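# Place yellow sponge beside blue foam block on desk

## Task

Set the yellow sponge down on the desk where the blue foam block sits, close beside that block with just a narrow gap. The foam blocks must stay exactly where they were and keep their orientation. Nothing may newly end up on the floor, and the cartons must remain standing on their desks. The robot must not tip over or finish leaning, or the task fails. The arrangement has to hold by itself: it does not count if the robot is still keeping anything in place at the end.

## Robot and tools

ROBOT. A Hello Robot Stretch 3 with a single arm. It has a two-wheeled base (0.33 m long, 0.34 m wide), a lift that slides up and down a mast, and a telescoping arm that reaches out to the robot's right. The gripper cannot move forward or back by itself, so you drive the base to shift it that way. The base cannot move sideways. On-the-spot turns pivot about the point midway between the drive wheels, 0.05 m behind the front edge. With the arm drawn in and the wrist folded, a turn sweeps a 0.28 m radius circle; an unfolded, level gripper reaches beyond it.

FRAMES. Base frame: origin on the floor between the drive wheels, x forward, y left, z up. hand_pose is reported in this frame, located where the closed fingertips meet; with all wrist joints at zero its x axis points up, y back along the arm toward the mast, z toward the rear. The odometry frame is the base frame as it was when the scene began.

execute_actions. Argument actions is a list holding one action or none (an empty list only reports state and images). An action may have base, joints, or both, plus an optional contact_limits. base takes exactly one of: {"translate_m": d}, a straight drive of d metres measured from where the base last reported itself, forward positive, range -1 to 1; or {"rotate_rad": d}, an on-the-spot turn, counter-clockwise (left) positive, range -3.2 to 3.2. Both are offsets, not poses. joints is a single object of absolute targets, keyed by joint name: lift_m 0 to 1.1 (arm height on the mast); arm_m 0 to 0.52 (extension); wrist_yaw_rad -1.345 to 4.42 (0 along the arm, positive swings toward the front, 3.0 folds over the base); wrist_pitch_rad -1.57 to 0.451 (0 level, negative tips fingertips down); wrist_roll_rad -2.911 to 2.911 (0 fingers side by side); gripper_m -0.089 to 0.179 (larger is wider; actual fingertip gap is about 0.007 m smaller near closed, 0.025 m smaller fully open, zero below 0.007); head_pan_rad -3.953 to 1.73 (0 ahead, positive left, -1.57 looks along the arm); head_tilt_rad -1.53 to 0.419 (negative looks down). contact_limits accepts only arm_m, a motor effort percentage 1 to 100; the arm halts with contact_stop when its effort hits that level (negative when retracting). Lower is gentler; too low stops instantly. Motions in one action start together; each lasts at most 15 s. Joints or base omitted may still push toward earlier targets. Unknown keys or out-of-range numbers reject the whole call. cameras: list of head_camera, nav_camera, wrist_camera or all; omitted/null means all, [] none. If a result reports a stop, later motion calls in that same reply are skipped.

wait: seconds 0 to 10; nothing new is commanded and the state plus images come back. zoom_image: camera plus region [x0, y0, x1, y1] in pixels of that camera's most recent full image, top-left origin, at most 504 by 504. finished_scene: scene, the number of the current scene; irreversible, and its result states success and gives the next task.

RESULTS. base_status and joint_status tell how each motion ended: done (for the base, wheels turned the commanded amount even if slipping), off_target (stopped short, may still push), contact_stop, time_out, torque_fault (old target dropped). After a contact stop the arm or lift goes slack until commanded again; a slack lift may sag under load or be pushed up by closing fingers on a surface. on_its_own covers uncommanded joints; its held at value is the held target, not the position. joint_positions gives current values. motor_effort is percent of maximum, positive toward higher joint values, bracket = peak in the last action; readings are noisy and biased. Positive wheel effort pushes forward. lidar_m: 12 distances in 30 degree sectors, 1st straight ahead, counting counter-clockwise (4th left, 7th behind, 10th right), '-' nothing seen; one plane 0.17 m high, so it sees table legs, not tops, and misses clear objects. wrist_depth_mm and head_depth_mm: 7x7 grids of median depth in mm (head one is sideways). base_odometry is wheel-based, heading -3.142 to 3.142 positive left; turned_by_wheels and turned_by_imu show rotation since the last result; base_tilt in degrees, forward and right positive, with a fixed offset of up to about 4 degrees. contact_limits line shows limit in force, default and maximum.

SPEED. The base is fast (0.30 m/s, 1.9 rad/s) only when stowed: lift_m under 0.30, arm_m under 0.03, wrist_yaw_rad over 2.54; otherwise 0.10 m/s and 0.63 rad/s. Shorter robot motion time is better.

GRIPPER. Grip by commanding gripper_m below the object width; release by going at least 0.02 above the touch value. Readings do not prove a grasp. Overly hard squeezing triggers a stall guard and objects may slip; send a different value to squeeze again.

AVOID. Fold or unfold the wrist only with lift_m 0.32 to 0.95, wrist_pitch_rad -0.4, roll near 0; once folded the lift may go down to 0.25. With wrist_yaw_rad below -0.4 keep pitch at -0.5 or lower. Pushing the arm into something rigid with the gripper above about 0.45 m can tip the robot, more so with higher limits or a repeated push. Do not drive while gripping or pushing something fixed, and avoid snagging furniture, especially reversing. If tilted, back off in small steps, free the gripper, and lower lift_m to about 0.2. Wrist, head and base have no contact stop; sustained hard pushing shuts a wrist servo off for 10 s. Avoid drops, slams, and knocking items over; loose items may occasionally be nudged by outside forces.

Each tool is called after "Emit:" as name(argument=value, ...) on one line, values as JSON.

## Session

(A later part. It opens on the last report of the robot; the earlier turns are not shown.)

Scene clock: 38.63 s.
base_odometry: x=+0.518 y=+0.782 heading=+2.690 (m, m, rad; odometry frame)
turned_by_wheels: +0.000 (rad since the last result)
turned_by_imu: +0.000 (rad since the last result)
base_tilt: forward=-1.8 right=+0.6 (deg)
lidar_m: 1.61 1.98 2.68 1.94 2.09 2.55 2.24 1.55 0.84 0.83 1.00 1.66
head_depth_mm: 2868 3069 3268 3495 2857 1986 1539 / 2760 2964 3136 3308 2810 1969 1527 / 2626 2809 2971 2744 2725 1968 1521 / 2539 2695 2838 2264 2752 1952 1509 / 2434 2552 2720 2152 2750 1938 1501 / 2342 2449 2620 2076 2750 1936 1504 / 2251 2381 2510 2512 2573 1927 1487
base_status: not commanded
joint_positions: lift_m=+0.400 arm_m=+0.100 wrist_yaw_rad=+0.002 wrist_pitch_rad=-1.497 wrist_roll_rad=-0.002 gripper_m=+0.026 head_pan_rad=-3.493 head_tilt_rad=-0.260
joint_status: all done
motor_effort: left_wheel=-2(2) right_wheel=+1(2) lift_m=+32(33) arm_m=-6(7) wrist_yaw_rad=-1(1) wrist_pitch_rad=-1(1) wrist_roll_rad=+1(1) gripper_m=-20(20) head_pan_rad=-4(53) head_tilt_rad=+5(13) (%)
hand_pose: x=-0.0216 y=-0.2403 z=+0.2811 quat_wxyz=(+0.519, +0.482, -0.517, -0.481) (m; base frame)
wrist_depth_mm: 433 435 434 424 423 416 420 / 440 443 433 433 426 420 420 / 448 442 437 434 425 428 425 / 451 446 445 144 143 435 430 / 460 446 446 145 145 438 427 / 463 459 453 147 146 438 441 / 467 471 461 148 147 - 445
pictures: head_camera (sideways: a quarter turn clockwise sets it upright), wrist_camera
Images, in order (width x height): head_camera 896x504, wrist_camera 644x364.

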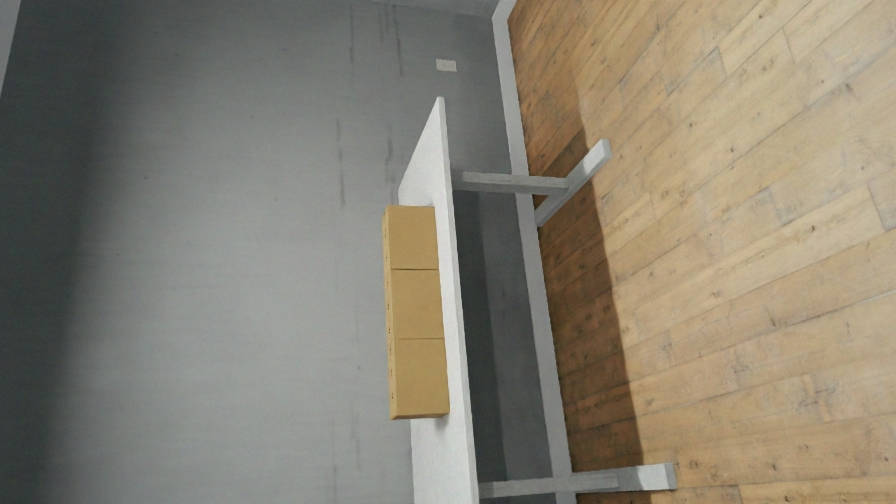

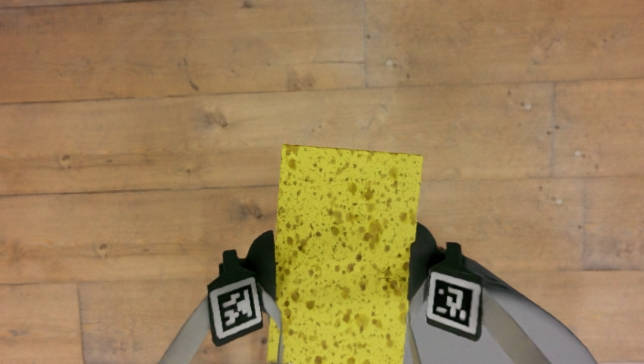

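Emit:
execute_actions(actions=[{"base":{"translate_m":0.15},"joints":{"wrist_pitch_rad":-0.4,"arm_m":0.0,"head_pan_rad":0.6,"head_tilt_rad":-0.6}}], cameras=[])

Emit:
execute_actions(actions=[{"base":{"translate_m":0.2},"joints":{"wrist_yaw_rad":2.65}}], cameras=[])

Emit:
execute_actions(actions=[{"base":{"translate_m":0.65},"joints":{"lift_m":0.29}}])

Scene clock: 42.27 s.
base_odometry: x=+0.383 y=+0.848 heading=+2.689 (m, m, rad; odometry frame)
turned_by_wheels: +0.000 (rad since the last result)
turned_by_imu: -0.001 (rad since the last result)
base_tilt: forward=-1.8 right=+0.6 (deg)
lidar_m: 1.45 1.85 2.69 1.97 1.97 2.68 2.83 1.54 0.88 1.08 0.93 1.67
head_depth_mm: 1610 1729 1250 2068 1795 1449 1229 / 1706 1833 1307 2200 1778 1445 1215 / 1794 1892 1380 2265 1767 1435 1209 / 1892 2007 1484 2272 1751 1425 1208 / 2040 2173 1714 2162 1720 1421 1205 / 2175 2412 2692 2235 1712 1413 1193 / 2346 2663 2933 2205 1715 1409 1188
base_status: done
joint_positions: lift_m=+0.400 arm_m=+0.000 wrist_yaw_rad=+0.002 wrist_pitch_rad=-0.423 wrist_roll_rad=-0.002 gripper_m=+0.026 head_pan_rad=+0.593 head_tilt_rad=-0.593
joint_status: all done
motor_effort: left_wheel=-2(4) right_wheel=+1(5) lift_m=+31(31) arm_m=-7(7) wrist_yaw_rad=-2(0) wrist_pitch_rad=+6(6) wrist_roll_rad=+1(0) gripper_m=-20(20) head_pan_rad=+5(54) head_tilt_rad=-3(24) (%)
hand_pose: x=-0.0212 y=-0.3692 z=+0.4113 quat_wxyz=(+0.692, +0.149, -0.690, -0.148) (m; base frame)
wrist_depth_mm: 787 721 738 755 734 603 765 / 884 718 808 821 793 678 842 / 939 722 880 867 845 720 958 / - 762 822 144 143 838 914 / 816 769 735 145 145 727 751 / 701 682 695 146 146 631 633 / 587 573 540 148 148 547 552
pictures: none
No camera images: the call's "cameras" was empty. Leave "cameras" out to get every camera's image.

Scene clock: 45.50 s.
base_odometry: x=+0.203 y=+0.935 heading=+2.689 (m, m, rad; odometry frame)
turned_by_wheels: +0.000 (rad since the last result)
turned_by_imu: -0.001 (rad since the last result)
base_tilt: forward=-1.7 right=+0.5 (deg)
lidar_m: 1.25 1.70 2.50 2.13 2.73 2.85 2.59 1.59 0.98 0.86 1.20 1.68
head_depth_mm: 1427 1553 1139 1124 1776 1447 1226 / 1509 1644 1145 1175 1765 1434 1215 / 1603 1760 1206 2105 1761 1441 1206 / 1702 1852 1264 2173 1753 1427 1201 / 1811 1950 1328 2254 1730 1416 1202 / 1938 2147 1483 2080 1730 1415 1200 / 2112 2370 2621 2213 1726 1408 1186
base_status: done
joint_positions: lift_m=+0.400 arm_m=+0.000 wrist_yaw_rad=+2.647 wrist_pitch_rad=-0.422 wrist_roll_rad=-0.002 gripper_m=+0.026 head_pan_rad=+0.593 head_tilt_rad=-0.593
joint_status: all done
motor_effort: left_wheel=-2(5) right_wheel=+1(4) lift_m=+31(31) arm_m=-6(6) wrist_yaw_rad=+1(4) wrist_pitch_rad=+7(6) wrist_roll_rad=+1(0) gripper_m=-20(20) head_pan_rad=+4(4) head_tilt_rad=-3(4) (%)
hand_pose: x=+0.0850 y=+0.0516 z=+0.4114 quat_wxyz=(+0.313, +0.706, -0.025, +0.635) (m; base frame)
wrist_depth_mm: - - - - - - - / - - - - - - - / - - - - - - - / - - - 144 143 920 900 / 845 807 796 145 145 770 740 / 720 691 701 147 146 629 632 / - 593 557 148 148 545 539
pictures: none
No camera images: the call's "cameras" was empty. Leave "cameras" out to get every camera's image.

Scene clock: 49.93 s.
base_odometry: x=-0.382 y=+1.219 heading=+2.689 (m, m, rad; odometry frame)
turned_by_wheels: +0.000 (rad since the last result)
turned_by_imu: -0.001 (rad since the last result)
base_tilt: forward=-1.7 right=+0.4 (deg)
lidar_m: 0.60 1.11 1.30 2.58 2.22 3.43 3.22 1.46 0.94 1.17 1.22 1.09
head_depth_mm: 870 944 1033 1031 792 642 543 / 918 1008 1109 1021 784 640 539 / 973 1068 1188 1014 698 634 537 / 1034 1139 1257 689 631 632 560 / 1105 1228 1324 682 699 629 1144 / 1183 1328 1389 705 739 642 1191 / 1278 1443 1381 748 762 677 1192
base_status: done
joint_positions: lift_m=+0.290 arm_m=+0.000 wrist_yaw_rad=+2.647 wrist_pitch_rad=-0.421 wrist_roll_rad=-0.002 gripper_m=+0.026 head_pan_rad=+0.593 head_tilt_rad=-0.593
joint_status: all done
motor_effort: left_wheel=-2(8) right_wheel=+2(6) lift_m=+19(27) arm_m=-5(6) wrist_yaw_rad=+1(3) wrist_pitch_rad=+6(6) wrist_roll_rad=+1(1) gripper_m=-20(20) head_pan_rad=+4(4) head_tilt_rad=-3(3) (%)
hand_pose: x=+0.0850 y=+0.0518 z=+0.3023 quat_wxyz=(+0.313, +0.706, -0.025, +0.635) (m; base frame)
wrist_depth_mm: - - - - - - 824 / - - - - - - 843 / - - - - - 951 834 / 832 832 813 144 143 742 741 / 676 651 657 145 145 613 590 / 573 547 555 147 146 509 505 / - 482 - 148 148 438 434
pictures: head_camera (sideways: a quarter turn clockwise sets it upright), nav_camera (sideways: a quarter turn counterclockwise sets it upright), wrist_camera
Images, in order (width x height): head_camera 896x504, nav_camera 672x504, wrist_camera 644x364.

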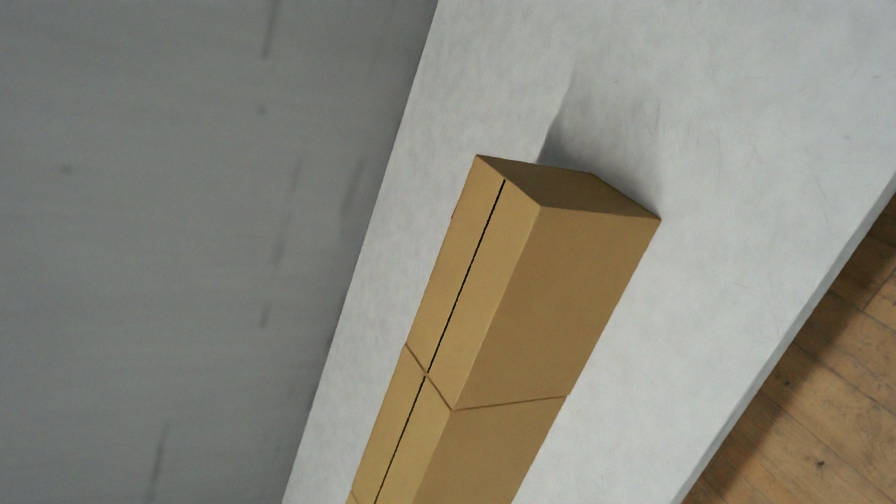

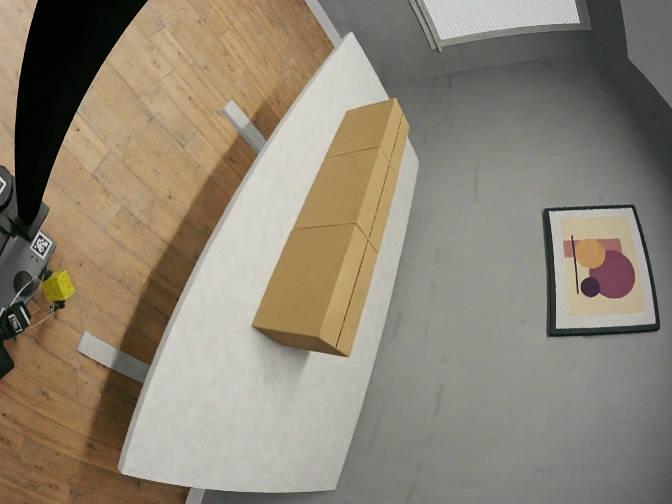

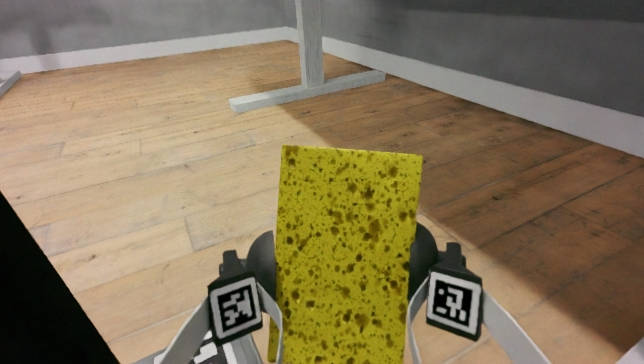

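There's a hint of colour behind the carton at (453,215).

Emit:
zoom_image(camera="head_camera", region=[400, 160, 520, 260])

Region (400, 160, 520, 260) of head_camera's 896x504 image, scaled by 4.200, with more detail than that image has.

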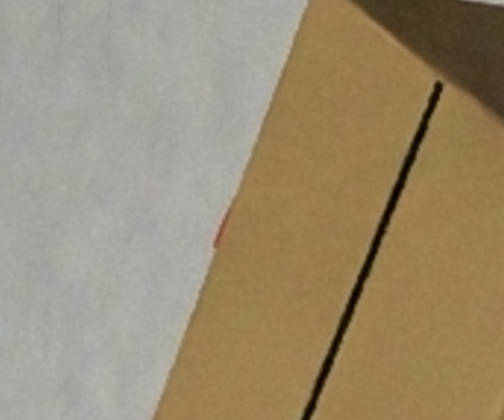

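Emit:
execute_actions(actions=[{"base":{"translate_m":0.15},"joints":{"head_pan_rad":0.9,"head_tilt_rad":-0.6}}], cameras=["head_camera","nav_camera"])

Scene clock: 52.80 s.
base_odometry: x=-0.517 y=+1.285 heading=+2.689 (m, m, rad; odometry frame)
turned_by_wheels: +0.000 (rad since the last result)
turned_by_imu: -0.001 (rad since the last result)
base_tilt: forward=-1.8 right=+0.5 (deg)
lidar_m: 0.45 0.95 1.24 2.58 2.69 3.56 3.35 1.54 1.02 1.17 1.22 0.94
head_depth_mm: 860 922 996 1022 789 642 541 / 941 1018 1106 1017 555 591 539 / 1034 1129 1237 1012 535 504 537 / 1158 1274 1349 1005 549 584 534 / 1305 1460 1399 684 607 628 530 / 1501 1717 1393 704 722 624 543 / 1772 2081 944 808 762 639 1171
base_status: done
joint_positions: lift_m=+0.290 arm_m=+0.000 wrist_yaw_rad=+2.648 wrist_pitch_rad=-0.421 wrist_roll_rad=-0.002 gripper_m=+0.026 head_pan_rad=+0.893 head_tilt_rad=-0.593
joint_status: all done
motor_effort: left_wheel=-2(10) right_wheel=+1(7) lift_m=+18(18) arm_m=-6(6) wrist_yaw_rad=+2(2) wrist_pitch_rad=+6(6) wrist_roll_rad=+1(1) gripper_m=-19(20) head_pan_rad=+4(31) head_tilt_rad=-3(2) (%)
hand_pose: x=+0.0850 y=+0.0518 z=+0.3023 quat_wxyz=(+0.313, +0.706, -0.025, +0.635) (m; base frame)
wrist_depth_mm: - - - - - 860 702 / - - - - - 891 726 / - - - - - 886 761 / 843 828 816 144 144 742 721 / 677 638 644 145 145 591 600 / 565 542 551 147 146 504 496 / - 471 - 148 148 438 432
pictures: head_camera (sideways: a quarter turn clockwise sets it upright), nav_camera (sideways: a quarter turn counterclockwise sets it upright)
Images, in order (width x height): head_camera 896x504, nav_camera 672x504.

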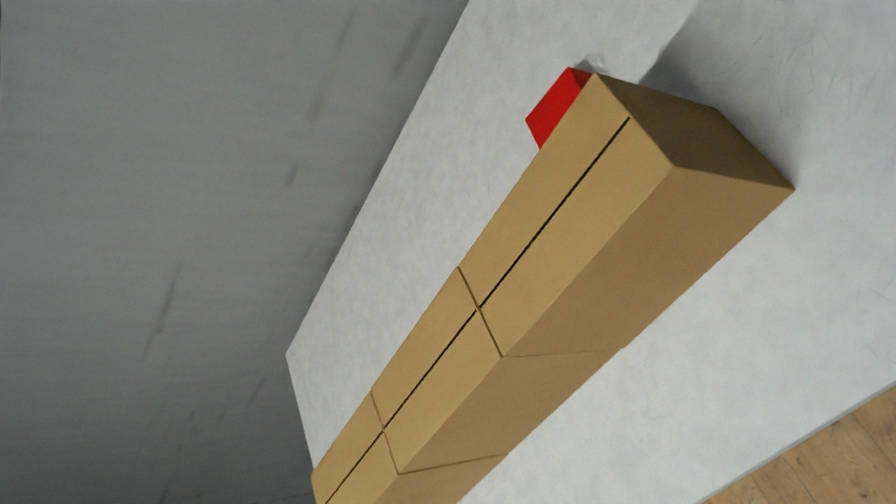

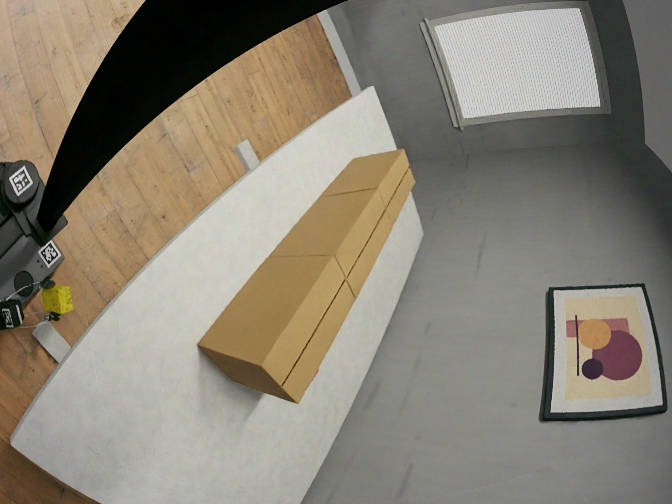

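Emit:
execute_actions(actions=[{"base":{"rotate_rad":-0.14},"joints":{"head_pan_rad":-3.14,"head_tilt_rad":-0.6}}], cameras=[])

Emit:
execute_actions(actions=[{"base":{"translate_m":-1.0}}], cameras=["nav_camera"])

Emit:
execute_actions(actions=[{"base":{"translate_m":-1.0}}], cameras=["nav_camera"])

Emit:
execute_actions(actions=[{"base":{"translate_m":-0.72}}], cameras=["nav_camera","head_camera"])

Scene clock: 56.37 s.
base_odometry: x=-0.517 y=+1.285 heading=+2.549 (m, m, rad; odometry frame)
turned_by_wheels: -0.140 (rad since the last result)
turned_by_imu: -0.139 (rad since the last result)
base_tilt: forward=-1.8 right=+0.4 (deg)
lidar_m: 0.45 0.92 1.16 1.24 2.60 2.67 3.58 1.59 1.02 1.17 1.18 0.98
head_depth_mm: 3464 3837 3289 2309 1775 1450 1221 / 3355 3746 3250 2285 1769 1439 1207 / 3300 3798 3232 2278 1749 1429 1205 / 3268 3746 3189 2264 1733 1431 1208 / 3245 3616 3202 2224 1736 1410 1198 / 3182 3559 3096 2219 1713 1407 1197 / 3141 3516 3093 2230 1703 1405 1190
base_status: done
joint_positions: lift_m=+0.290 arm_m=+0.000 wrist_yaw_rad=+2.648 wrist_pitch_rad=-0.421 wrist_roll_rad=-0.002 gripper_m=+0.026 head_pan_rad=-3.133 head_tilt_rad=-0.594
joint_status: all done
motor_effort: left_wheel=+2(8) right_wheel=-1(5) lift_m=+18(18) arm_m=-6(5) wrist_yaw_rad=+2(3) wrist_pitch_rad=+6(6) wrist_roll_rad=+1(1) gripper_m=-19(20) head_pan_rad=-5(56) head_tilt_rad=-3(4) (%)
hand_pose: x=+0.0850 y=+0.0518 z=+0.3023 quat_wxyz=(+0.313, +0.706, -0.025, +0.635) (m; base frame)
wrist_depth_mm: - - - - - 795 675 / - - - - - 833 702 / - - - - - 886 716 / 862 853 791 143 143 750 700 / 674 654 639 146 145 600 600 / 566 543 554 147 146 506 457 / - 473 - 148 149 441 398
pictures: none
No camera images: the call's "cameras" was empty. Leave "cameras" out to get every camera's image.

Scene clock: 61.30 s.
base_odometry: x=+0.313 y=+0.727 heading=+2.549 (m, m, rad; odometry frame)
turned_by_wheels: +0.000 (rad since the last result)
turned_by_imu: +0.001 (rad since the last result)
base_tilt: forward=-1.7 right=+0.6 (deg)
lidar_m: 1.45 1.76 2.44 2.01 2.49 2.62 2.39 2.05 1.38 1.02 1.05 1.64
head_depth_mm: 2557 2774 3117 2331 1777 1445 1215 / 2533 2272 3019 2289 1765 1438 1211 / 2468 2112 3003 2283 1750 1430 1208 / 2464 2090 2938 2250 1745 1419 1203 / 2402 2352 2885 2245 1724 1419 1196 / 2376 2500 2812 2212 1723 1414 1199 / 2365 2588 2820 2203 1713 1402 1188
base_status: done
joint_positions: lift_m=+0.290 arm_m=+0.000 wrist_yaw_rad=+2.648 wrist_pitch_rad=-0.421 wrist_roll_rad=-0.002 gripper_m=+0.026 head_pan_rad=-3.133 head_tilt_rad=-0.594
joint_status: not commanded
motor_effort: left_wheel=+2(6) right_wheel=-1(7) lift_m=+19(18) arm_m=-6(5) wrist_yaw_rad=+1(2) wrist_pitch_rad=+6(6) wrist_roll_rad=+1(1) gripper_m=-20(21) head_pan_rad=-4(5) head_tilt_rad=-3(3) (%)
hand_pose: x=+0.0850 y=+0.0518 z=+0.3023 quat_wxyz=(+0.313, +0.706, -0.025, +0.635) (m; base frame)
wrist_depth_mm: - - - - - - - / - - - - - - - / - - - - - 995 937 / 845 845 803 143 143 748 727 / 683 653 648 145 145 601 580 / 578 552 556 146 146 502 498 / - 473 - 148 148 441 436
pictures: nav_camera (sideways: a quarter turn counterclockwise sets it upright)
Images, in order (width x height): nav_camera 672x504.

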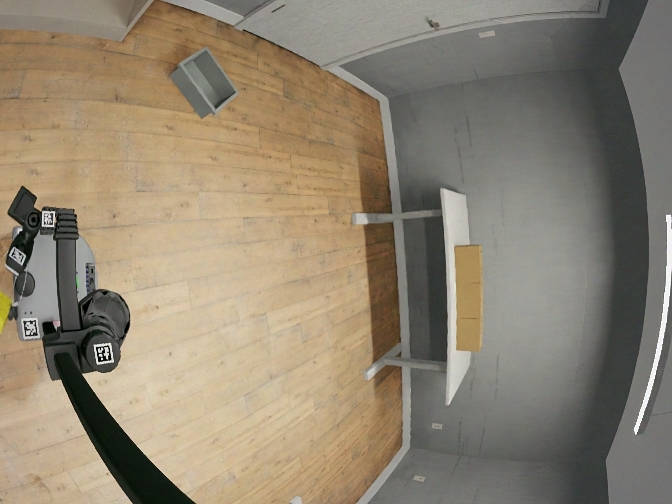

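Scene clock: 66.23 s.
base_odometry: x=+1.143 y=+0.169 heading=+2.549 (m, m, rad; odometry frame)
turned_by_wheels: +0.000 (rad since the last result)
turned_by_imu: +0.001 (rad since the last result)
base_tilt: forward=-1.7 right=+0.6 (deg)
lidar_m: 2.45 2.58 2.21 1.68 2.38 1.71 1.41 1.41 1.48 1.37 1.24 1.71
head_depth_mm: 1645 1815 1299 2212 1774 1439 1215 / 1637 1783 1289 2210 1758 1432 1213 / 1593 1750 1274 2204 1756 1427 1208 / 1575 1715 1242 2169 1730 1421 1205 / 1555 1696 1243 2113 1746 1418 1196 / 1528 1700 1379 2052 1728 1412 1188 / 1500 1665 1365 2049 1701 1403 1191
base_status: done
joint_positions: lift_m=+0.290 arm_m=+0.000 wrist_yaw_rad=+2.648 wrist_pitch_rad=-0.421 wrist_roll_rad=-0.002 gripper_m=+0.026 head_pan_rad=-3.133 head_tilt_rad=-0.594
joint_status: not commanded
motor_effort: left_wheel=+1(6) right_wheel=-1(7) lift_m=+18(18) arm_m=-6(6) wrist_yaw_rad=+2(2) wrist_pitch_rad=+6(6) wrist_roll_rad=+1(1) gripper_m=-20(20) head_pan_rad=-4(4) head_tilt_rad=-3(4) (%)
hand_pose: x=+0.0850 y=+0.0518 z=+0.3023 quat_wxyz=(+0.313, +0.706, -0.025, +0.635) (m; base frame)
wrist_depth_mm: - - - - - - - / - - - - - - - / - - - - - 967 944 / 867 832 805 144 143 753 720 / 675 658 643 146 145 601 586 / 571 544 556 147 147 513 502 / - 478 - 148 148 435 431
pictures: nav_camera (sideways: a quarter turn counterclockwise sets it upright)
Images, in order (width x height): nav_camera 672x504.

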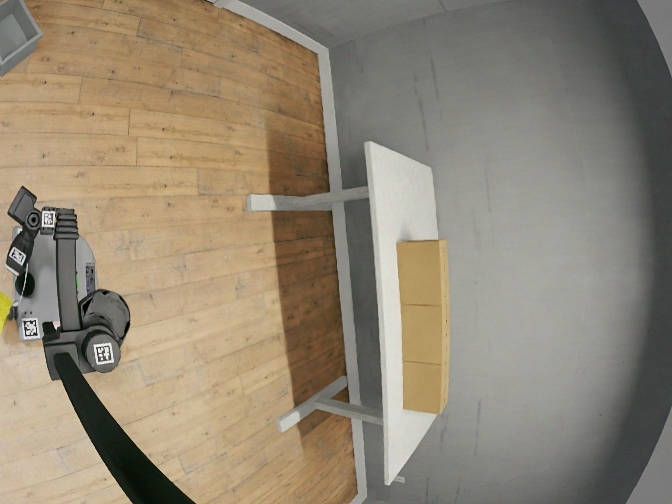

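Scene clock: 70.43 s.
base_odometry: x=+1.740 y=-0.233 heading=+2.550 (m, m, rad; odometry frame)
turned_by_wheels: +0.000 (rad since the last result)
turned_by_imu: +0.000 (rad since the last result)
base_tilt: forward=-1.8 right=+0.7 (deg)
lidar_m: 3.16 3.22 1.85 1.89 1.13 1.17 1.13 0.74 1.45 1.45 1.47 1.77
head_depth_mm: 992 1114 1235 703 708 657 1221 / 980 1092 1223 696 692 654 1216 / 965 1076 1209 691 671 633 1207 / 952 1058 1182 687 654 632 1204 / 934 1038 1168 680 638 627 1173 / 921 1022 1149 940 655 624 1167 / 909 1007 1126 976 756 623 1131
base_status: done
joint_positions: lift_m=+0.290 arm_m=+0.000 wrist_yaw_rad=+2.648 wrist_pitch_rad=-0.421 wrist_roll_rad=-0.002 gripper_m=+0.026 head_pan_rad=-3.133 head_tilt_rad=-0.594
joint_status: not commanded
motor_effort: left_wheel=+2(7) right_wheel=-1(7) lift_m=+18(18) arm_m=-6(5) wrist_yaw_rad=+2(2) wrist_pitch_rad=+6(6) wrist_roll_rad=+1(1) gripper_m=-19(19) head_pan_rad=-4(4) head_tilt_rad=-3(3) (%)
hand_pose: x=+0.0850 y=+0.0518 z=+0.3023 quat_wxyz=(+0.313, +0.706, -0.025, +0.635) (m; base frame)
wrist_depth_mm: - - - - - - - / - - - - - - - / - - - - - 951 953 / 853 825 791 143 143 747 724 / 667 668 652 146 145 602 600 / 565 542 547 147 146 503 502 / - 477 - 149 148 437 432
pictures: head_camera (sideways: a quarter turn clockwise sets it upright), nav_camera (sideways: a quarter turn counterclockwise sets it upright)
Images, in order (width x height): head_camera 896x504, nav_camera 672x504.

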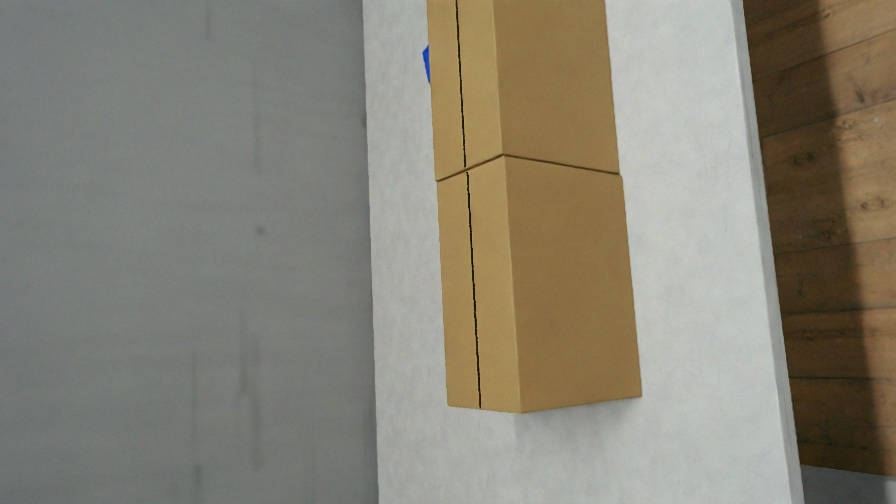

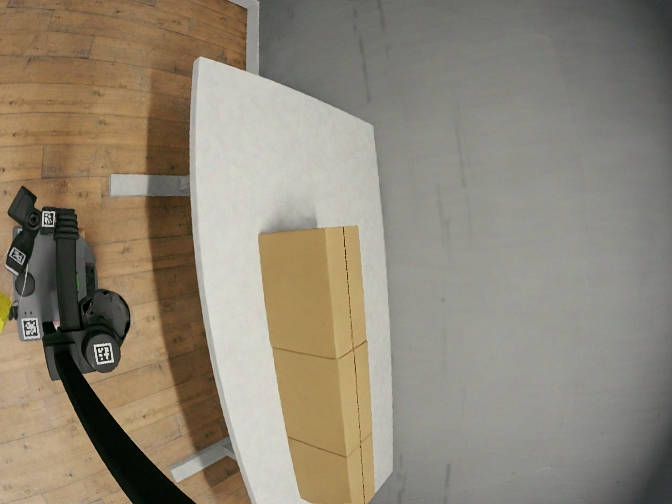

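Emit:
execute_actions(actions=[{"base":{"translate_m":-0.14},"joints":{"lift_m":0.5}}], cameras=[])

Emit:
execute_actions(actions=[{"joints":{"lift_m":0.9,"wrist_yaw_rad":0}}], cameras=["head_camera"])

Emit:
execute_actions(actions=[{"base":{"rotate_rad":-1.45},"joints":{"lift_m":1.1,"wrist_pitch_rad":-1.45,"head_pan_rad":-1.9,"head_tilt_rad":-0.8}}])

Scene clock: 74.23 s.
base_odometry: x=+1.856 y=-0.311 heading=+2.549 (m, m, rad; odometry frame)
turned_by_wheels: +0.000 (rad since the last result)
turned_by_imu: -0.001 (rad since the last result)
base_tilt: forward=-1.7 right=+0.6 (deg)
lidar_m: 3.29 3.36 1.92 2.25 1.04 1.07 0.99 0.62 1.27 1.46 1.49 1.89
head_depth_mm: 869 973 1100 1020 541 593 541 / 854 959 1086 1013 536 583 539 / 842 937 1063 1011 533 561 536 / 834 921 1040 999 530 546 533 / 818 902 1018 991 527 530 531 / 802 892 1003 986 524 515 529 / 794 879 987 976 760 622 527
base_status: done
joint_positions: lift_m=+0.455 arm_m=+0.000 wrist_yaw_rad=+2.648 wrist_pitch_rad=-0.419 wrist_roll_rad=-0.002 gripper_m=+0.026 head_pan_rad=-3.133 head_tilt_rad=-0.594
joint_status: lift_m contact_stop (moved +0.165 of +0.210)
on_its_own: lift_m is slack since a contact_stop, until your next command for it (your +0.500 is given up)
motor_effort: left_wheel=-18(39) right_wheel=-3(6) lift_m=+25(54) arm_m=-5(6) wrist_yaw_rad=+2(3) wrist_pitch_rad=+5(6) wrist_roll_rad=+1(1) gripper_m=-20(19) head_pan_rad=-4(4) head_tilt_rad=-3(3) (%)
hand_pose: x=+0.0850 y=+0.0522 z=+0.4675 quat_wxyz=(+0.312, +0.706, -0.026, +0.636) (m; base frame)
wrist_depth_mm: - - - - - - - / - - - - - - - / - - - - - - - / - - - 144 143 - - / 922 904 939 146 145 868 825 / 784 772 761 147 146 697 698 / - 646 598 149 149 608 593
pictures: none
No camera images: the call's "cameras" was empty. Leave "cameras" out to get every camera's image.

not run: a stop came earlier in this reply.

not run: a stop came earlier in this reply.

Emit:
execute_actions(actions=[{"base":{"translate_m":0.1},"joints":{"lift_m":0.44,"head_tilt_rad":-1.2}}], cameras=["head_camera"])

Scene clock: 76.73 s.
base_odometry: x=+1.773 y=-0.255 heading=+2.549 (m, m, rad; odometry frame)
turned_by_wheels: +0.000 (rad since the last result)
turned_by_imu: +0.000 (rad since the last result)
base_tilt: forward=-1.8 right=+0.4 (deg)
lidar_m: 3.20 3.27 1.86 1.90 1.11 1.17 1.09 0.70 1.40 1.46 1.48 1.81
head_depth_mm: 533 616 656 1378 1334 1192 1122 / 527 603 648 1380 1300 1178 1116 / 524 588 645 1379 - 1167 1104 / 520 576 641 1381 - - 741 / 515 567 637 1336 1284 - 1096 / 511 561 631 1330 1281 1139 1094 / 753 686 629 1294 1247 - 1087
base_status: done
joint_positions: lift_m=+0.440 arm_m=+0.000 wrist_yaw_rad=+2.648 wrist_pitch_rad=-0.419 wrist_roll_rad=-0.002 gripper_m=+0.026 head_pan_rad=-3.133 head_tilt_rad=-1.186
joint_status: all done
motor_effort: left_wheel=+2(10) right_wheel=-1(2) lift_m=+17(23) arm_m=-5(6) wrist_yaw_rad=+2(2) wrist_pitch_rad=+5(5) wrist_roll_rad=+1(1) gripper_m=-20(20) head_pan_rad=-4(4) head_tilt_rad=-6(35) (%)
hand_pose: x=+0.0850 y=+0.0522 z=+0.4528 quat_wxyz=(+0.312, +0.706, -0.026, +0.636) (m; base frame)
wrist_depth_mm: - - - - - - - / - - - - - - - / - - - - - - - / - - - 143 144 - - / 881 897 876 146 145 791 790 / 773 742 758 147 146 691 679 / - 648 583 149 148 589 585
pictures: head_camera (sideways: a quarter turn clockwise sets it upright)
Images, in order (width x height): head_camera 896x504.

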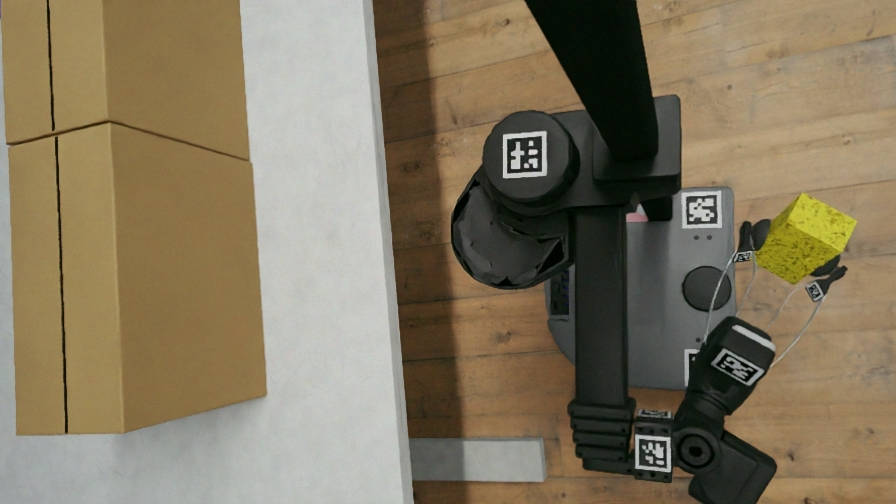

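Emit:
execute_actions(actions=[{"joints":{"lift_m":0.9,"wrist_yaw_rad":0}}], cameras=[])

Emit:
execute_actions(actions=[{"base":{"translate_m":-0.12},"joints":{"lift_m":1.1,"wrist_pitch_rad":-1.45}}], cameras=["head_camera"])

Emit:
execute_actions(actions=[{"base":{"rotate_rad":-1.45},"joints":{"head_pan_rad":-2.0,"head_tilt_rad":-0.8}}])

Scene clock: 82.17 s.
base_odometry: x=+1.773 y=-0.255 heading=+2.549 (m, m, rad; odometry frame)
turned_by_wheels: +0.000 (rad since the last result)
turned_by_imu: -0.001 (rad since the last result)
base_tilt: forward=-1.8 right=+0.6 (deg)
lidar_m: 3.20 3.26 1.86 1.90 1.11 1.18 1.09 0.70 1.40 1.46 1.48 1.80
head_depth_mm: - - - - - 1201 1123 / - - - - 1304 1184 1119 / - - - - 1278 1174 1107 / 804 - - - 1284 1146 1102 / 516 568 657 - 1297 1145 1093 / 512 560 650 - 1261 1153 1090 / 753 685 646 - 1242 1156 1091
base_status: not commanded
joint_positions: lift_m=+0.900 arm_m=+0.000 wrist_yaw_rad=+0.003 wrist_pitch_rad=-0.419 wrist_roll_rad=-0.002 gripper_m=+0.026 head_pan_rad=-3.133 head_tilt_rad=-1.186
joint_status: all done
motor_effort: left_wheel=+1(2) right_wheel=-2(1) lift_m=+31(32) arm_m=-5(5) wrist_yaw_rad=-3(2) wrist_pitch_rad=+5(5) wrist_roll_rad=+0(1) gripper_m=-20(19) head_pan_rad=-4(4) head_tilt_rad=-7(7) (%)
hand_pose: x=-0.0209 y=-0.3696 z=+0.9122 quat_wxyz=(+0.693, +0.148, -0.691, -0.146) (m; base frame)
wrist_depth_mm: - - - - - - - / - - - - - - - / - - - - - - - / - - - 143 144 - - / - - - 146 145 - - / - - - 147 146 - - / - - - 149 148 - 329
pictures: none
No camera images: the call's "cameras" was empty. Leave "cameras" out to get every camera's image.

Scene clock: 84.80 s.
base_odometry: x=+1.873 y=-0.322 heading=+2.549 (m, m, rad; odometry frame)
turned_by_wheels: +0.000 (rad since the last result)
turned_by_imu: +0.000 (rad since the last result)
base_tilt: forward=-1.8 right=+0.5 (deg)
lidar_m: 3.31 3.38 1.93 2.25 1.04 1.05 0.97 0.60 1.25 1.46 1.49 1.90
head_depth_mm: 789 488 607 610 1326 1198 1120 / 784 484 592 605 1297 1185 1113 / 778 475 571 600 1280 1177 1112 / 771 472 557 591 1292 1149 1099 / 764 468 545 586 1289 1143 1099 / 760 465 534 583 1240 1152 1091 / 752 675 627 579 1210 1162 1089
base_status: done
joint_positions: lift_m=+1.097 arm_m=+0.000 wrist_yaw_rad=+0.003 wrist_pitch_rad=-1.446 wrist_roll_rad=-0.002 gripper_m=+0.026 head_pan_rad=-3.133 head_tilt_rad=-1.186
joint_status: all done
joint sent to its limit — the command would take lift_m past its upper limit, so that joint was sent only as far as its limit.
motor_effort: left_wheel=+2(3) right_wheel=-1(3) lift_m=+31(32) arm_m=-5(5) wrist_yaw_rad=-3(3) wrist_pitch_rad=-1(5) wrist_roll_rad=+1(1) gripper_m=-19(20) head_pan_rad=-4(4) head_tilt_rad=-7(6) (%)
hand_pose: x=-0.0216 y=-0.1532 z=+0.9783 quat_wxyz=(+0.531, +0.469, -0.529, -0.467) (m; base frame)
wrist_depth_mm: - - - - - 411 408 / - - - - - 408 402 / - - - - - 411 403 / - - - 143 143 412 408 / - - - 146 145 413 415 / - - - 147 146 411 384 / - - - 149 148 418 398
pictures: head_camera (sideways: a quarter turn clockwise sets it upright)
Images, in order (width x height): head_camera 896x504.

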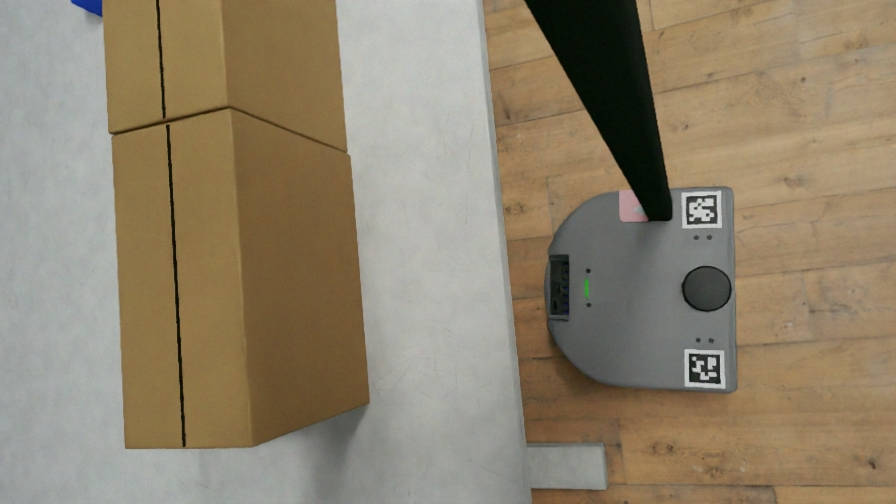

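Scene clock: 88.03 s.
base_odometry: x=+1.873 y=-0.322 heading=+1.099 (m, m, rad; odometry frame)
turned_by_wheels: -1.450 (rad since the last result)
turned_by_imu: -1.441 (rad since the last result)
base_tilt: forward=-1.5 right=+0.5 (deg)
lidar_m: 1.46 1.53 1.91 3.73 2.72 1.93 2.25 1.03 1.01 0.97 0.60 1.38
head_depth_mm: 1080 - 623 675 661 1287 1130 / - - - 605 656 1232 1124 / - - - 568 639 597 1131 / - - - 539 618 564 1138 / - - - 523 - - 1095 / - - - - - - 1068 / - - - - - - 492
base_status: done
joint_positions: lift_m=+1.097 arm_m=+0.000 wrist_yaw_rad=+0.003 wrist_pitch_rad=-1.447 wrist_roll_rad=-0.002 gripper_m=+0.026 head_pan_rad=-2.007 head_tilt_rad=-0.803
joint_status: all done
motor_effort: left_wheel=+2(7) right_wheel=-2(4) lift_m=+31(31) arm_m=-5(6) wrist_yaw_rad=-2(3) wrist_pitch_rad=-1(2) wrist_roll_rad=+1(1) gripper_m=-19(20) head_pan_rad=+4(56) head_tilt_rad=+1(24) (%)
hand_pose: x=-0.0216 y=-0.1531 z=+0.9783 quat_wxyz=(+0.531, +0.469, -0.529, -0.467) (m; base frame)
wrist_depth_mm: 429 422 297 284 290 310 319 / 428 426 417 417 412 411 410 / 427 429 425 414 414 409 408 / 431 430 425 144 144 - - / - - - 146 145 - - / - - - 147 146 - - / - - - 148 148 - -
pictures: head_camera (sideways: a quarter turn clockwise sets it upright), nav_camera (sideways: a quarter turn counterclockwise sets it upright), wrist_camera
Images, in order (width x height): head_camera 896x504, nav_camera 672x504, wrist_camera 644x364.

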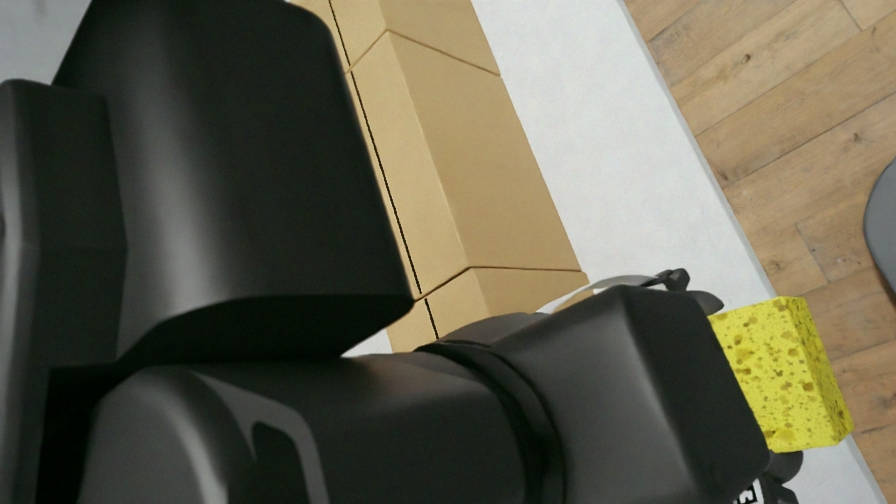

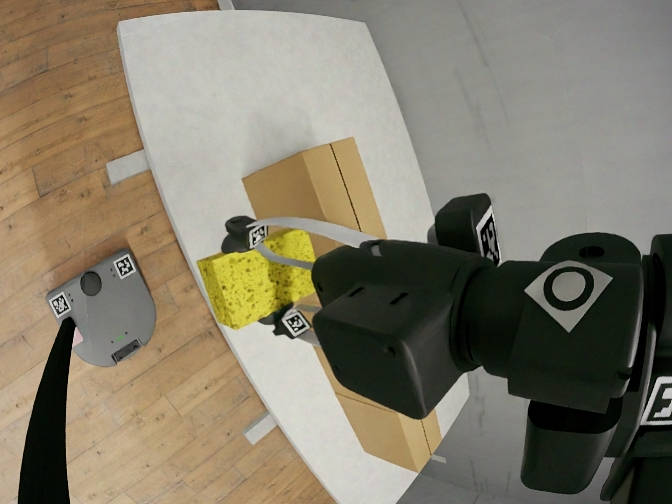

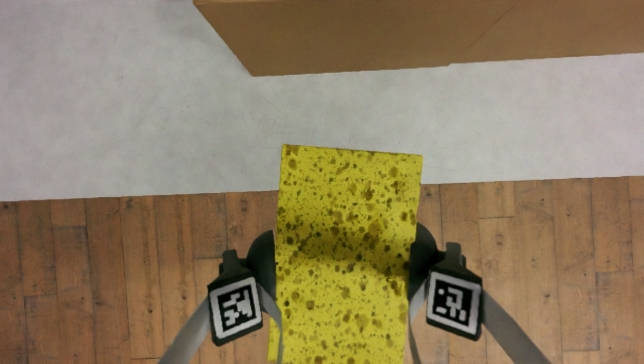

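Emit:
execute_actions(actions=[{"base":{"translate_m":-0.32},"joints":{"arm_m":0.12}}], cameras=["wrist_camera"])

Scene clock: 92.73 s.
base_odometry: x=+1.728 y=-0.607 heading=+1.100 (m, m, rad; odometry frame)
turned_by_wheels: +0.000 (rad since the last result)
turned_by_imu: +0.000 (rad since the last result)
base_tilt: forward=-1.6 right=+0.6 (deg)
lidar_m: 1.78 1.87 2.12 3.31 2.53 1.64 1.93 0.77 0.82 0.97 1.01 0.81
head_depth_mm: 1125 1339 984 788 660 1267 1129 / 1052 1210 968 621 656 1229 1123 / 996 1131 962 561 639 596 1137 / 944 1088 956 540 614 560 1138 / 940 1027 948 523 575 555 1078 / - 974 941 532 496 554 514 / - 911 - 374 342 547 493
base_status: done
joint_positions: lift_m=+1.097 arm_m=+0.120 wrist_yaw_rad=+0.002 wrist_pitch_rad=-1.447 wrist_roll_rad=-0.002 gripper_m=+0.026 head_pan_rad=-2.007 head_tilt_rad=-0.803
joint_status: all done
motor_effort: left_wheel=+3(4) right_wheel=-1(4) lift_m=+31(31) arm_m=+7(7) wrist_yaw_rad=-2(4) wrist_pitch_rad=-1(1) wrist_roll_rad=+1(1) gripper_m=-20(21) head_pan_rad=+4(4) head_tilt_rad=+2(1) (%)
hand_pose: x=-0.0216 y=-0.2722 z=+0.9783 quat_wxyz=(+0.531, +0.469, -0.529, -0.468) (m; base frame)
wrist_depth_mm: 246 243 242 241 236 233 234 / 246 244 242 239 238 235 234 / 248 246 243 240 240 235 234 / 429 424 423 144 143 410 405 / 430 431 421 144 145 416 412 / 431 428 421 147 146 - - / - - - 149 148 - -
pictures: wrist_camera
Images, in order (width x height): wrist_camera 644x364.

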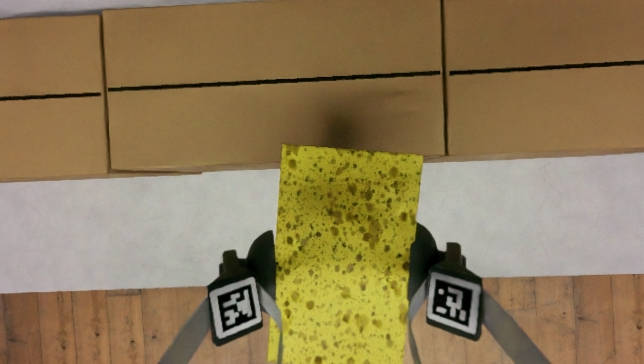

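Carton top is 0.24 below the camera, sponge bottom ~0.19: clear.

Emit:
execute_actions(actions=[{"joints":{"arm_m":0.4,"head_pan_rad":-1.75,"head_tilt_rad":-0.7}}], cameras=["wrist_camera","head_camera"])

Scene clock: 96.23 s.
base_odometry: x=+1.728 y=-0.607 heading=+1.100 (m, m, rad; odometry frame)
turned_by_wheels: +0.000 (rad since the last result)
turned_by_imu: +0.000 (rad since the last result)
base_tilt: forward=-1.7 right=+0.5 (deg)
lidar_m: 1.78 1.86 2.11 3.30 2.53 1.65 1.93 0.77 0.82 0.97 1.01 0.81
head_depth_mm: 898 1030 1117 602 553 597 1100 / 874 998 1096 601 528 595 543 / 853 968 1077 869 521 584 530 / 834 944 1044 859 507 573 518 / 826 927 1002 851 495 559 505 / - - 571 848 484 546 504 / 779 878 974 843 470 537 503
base_status: not commanded
joint_positions: lift_m=+1.097 arm_m=+0.400 wrist_yaw_rad=+0.001 wrist_pitch_rad=-1.447 wrist_roll_rad=-0.002 gripper_m=+0.026 head_pan_rad=-1.757 head_tilt_rad=-0.705
joint_status: all done
motor_effort: left_wheel=+2(2) right_wheel=-1(1) lift_m=+31(31) arm_m=+7(7) wrist_yaw_rad=-1(2) wrist_pitch_rad=-1(1) wrist_roll_rad=+1(1) gripper_m=-20(19) head_pan_rad=+3(28) head_tilt_rad=+2(12) (%)
hand_pose: x=-0.0216 y=-0.5522 z=+0.9783 quat_wxyz=(+0.531, +0.469, -0.529, -0.468) (m; base frame)
wrist_depth_mm: 421 421 417 410 409 408 406 / 428 426 421 413 412 409 406 / 421 422 421 415 413 404 408 / 432 422 420 145 143 410 402 / 436 426 422 146 145 412 410 / 429 432 430 147 146 411 405 / 329 321 274 148 148 285 285
pictures: head_camera (sideways: a quarter turn clockwise sets it upright), wrist_camera
Images, in order (width x height): head_camera 896x504, wrist_camera 644x364.

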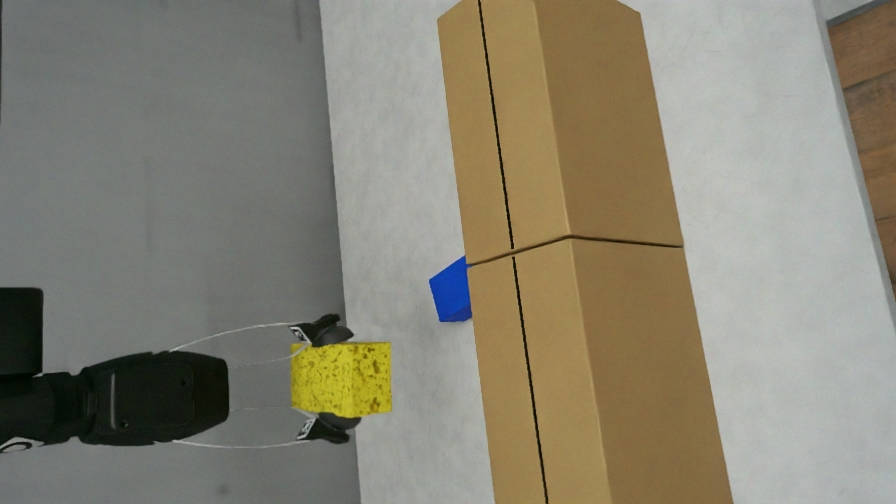

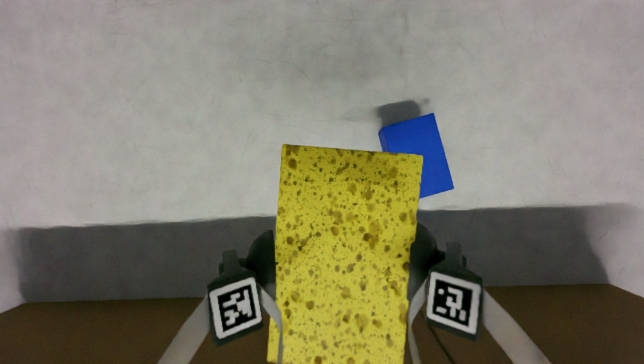

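Emit:
execute_actions(actions=[{"base":{"translate_m":0.02},"joints":{"arm_m":0.43,"wrist_roll_rad":1.24,"lift_m":1.0}}], cameras=["wrist_camera","head_camera"])

Scene clock: 98.77 s.
base_odometry: x=+1.737 y=-0.590 heading=+1.100 (m, m, rad; odometry frame)
turned_by_wheels: +0.000 (rad since the last result)
turned_by_imu: +0.000 (rad since the last result)
base_tilt: forward=-2.0 right=+0.6 (deg)
lidar_m: 1.76 1.84 2.10 3.38 2.53 1.66 1.95 0.79 1.01 0.97 0.84 0.79
head_depth_mm: 900 973 - - 592 596 1102 / 872 - - 579 527 594 543 / 832 - 1045 869 521 583 530 / 802 968 1045 793 505 574 517 / - 921 1025 733 496 561 506 / - - 1011 647 484 547 504 / 778 871 979 845 471 537 502
base_status: done
joint_positions: lift_m=+1.000 arm_m=+0.430 wrist_yaw_rad=+0.001 wrist_pitch_rad=-1.448 wrist_roll_rad=+1.234 gripper_m=+0.026 head_pan_rad=-1.757 head_tilt_rad=-0.705
joint_status: all done
motor_effort: left_wheel=+2(6) right_wheel=-1(2) lift_m=+18(26) arm_m=+7(8) wrist_yaw_rad=-1(1) wrist_pitch_rad=-1(1) wrist_roll_rad=+3(4) gripper_m=-20(21) head_pan_rad=+4(4) head_tilt_rad=+2(2) (%)
hand_pose: x=-0.0216 y=-0.5819 z=+0.8817 quat_wxyz=(+0.126, +0.111, -0.738, -0.653) (m; base frame)
wrist_depth_mm: 348 329 324 306 293 284 253 / 356 337 324 271 262 291 232 / 360 346 332 314 305 294 219 / 364 350 336 144 143 301 200 / 375 357 341 146 145 288 186 / 381 363 348 147 146 249 176 / 385 371 351 149 148 233 166
pictures: head_camera (sideways: a quarter turn clockwise sets it upright), wrist_camera
Images, in order (width x height): head_camera 896x504, wrist_camera 644x364.

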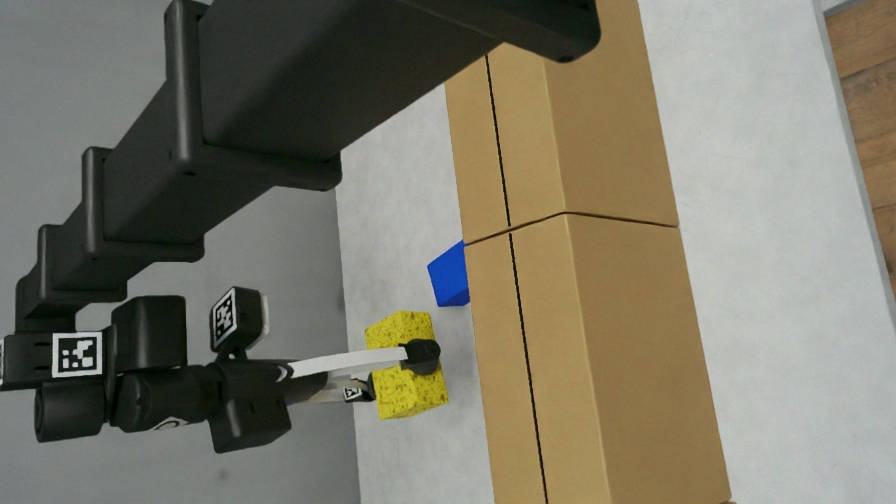

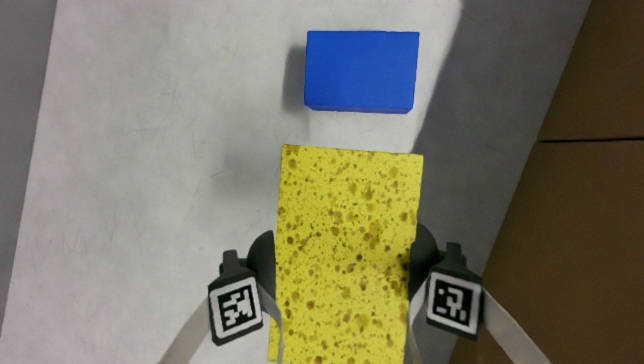

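Emit:
execute_actions(actions=[{"base":{"translate_m":-0.015},"joints":{"arm_m":0.465,"wrist_pitch_rad":-1.57,"lift_m":0.92}}], cameras=["wrist_camera","head_camera"])

Scene clock: 100.87 s.
base_odometry: x=+1.730 y=-0.603 heading=+1.100 (m, m, rad; odometry frame)
turned_by_wheels: +0.000 (rad since the last result)
turned_by_imu: +0.000 (rad since the last result)
base_tilt: forward=-1.8 right=+0.6 (deg)
lidar_m: 1.78 1.86 2.11 3.32 2.52 1.65 1.93 0.77 0.82 0.97 1.01 0.80
head_depth_mm: 896 1023 1117 910 - - 1106 / 874 994 1104 - - 593 544 / 850 965 - - 522 582 530 / 832 910 1027 803 506 574 517 / 814 - 1025 736 496 560 506 / 794 - - 725 484 546 503 / 781 878 977 842 471 536 502
base_status: done
joint_positions: lift_m=+0.920 arm_m=+0.465 wrist_yaw_rad=+0.001 wrist_pitch_rad=-1.559 wrist_roll_rad=+1.234 gripper_m=+0.026 head_pan_rad=-1.757 head_tilt_rad=-0.705
joint_status: all done
joint sent to its limit — the command would take wrist_pitch_rad past its lower limit, so that joint was sent only as far as its limit.
motor_effort: left_wheel=+1(3) right_wheel=-1(4) lift_m=+18(17) arm_m=+6(8) wrist_yaw_rad=-1(0) wrist_pitch_rad=-3(3) wrist_roll_rad=+3(3) gripper_m=-19(21) head_pan_rad=+4(4) head_tilt_rad=+2(2) (%)
hand_pose: x=-0.0216 y=-0.5881 z=+0.8025 quat_wxyz=(+0.120, +0.118, -0.701, -0.693) (m; base frame)
wrist_depth_mm: 232 230 227 184 184 222 219 / 237 234 231 188 186 225 222 / 241 240 238 234 234 230 214 / 246 245 243 143 143 237 200 / 255 251 247 146 145 241 189 / 259 257 253 147 146 244 180 / 267 260 263 149 148 231 171
pictures: head_camera (sideways: a quarter turn clockwise sets it upright), wrist_camera
Images, in order (width x height): head_camera 896x504, wrist_camera 644x364.

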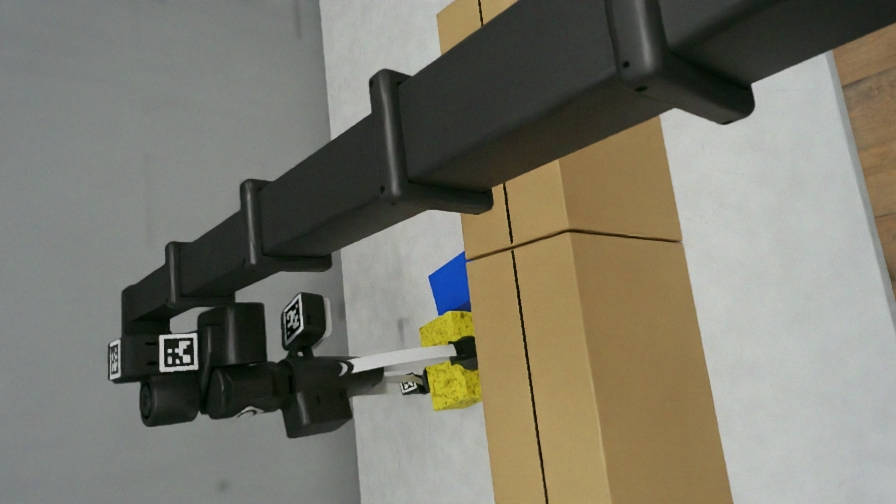

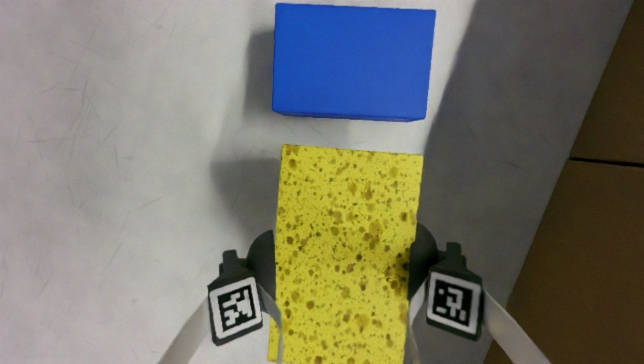

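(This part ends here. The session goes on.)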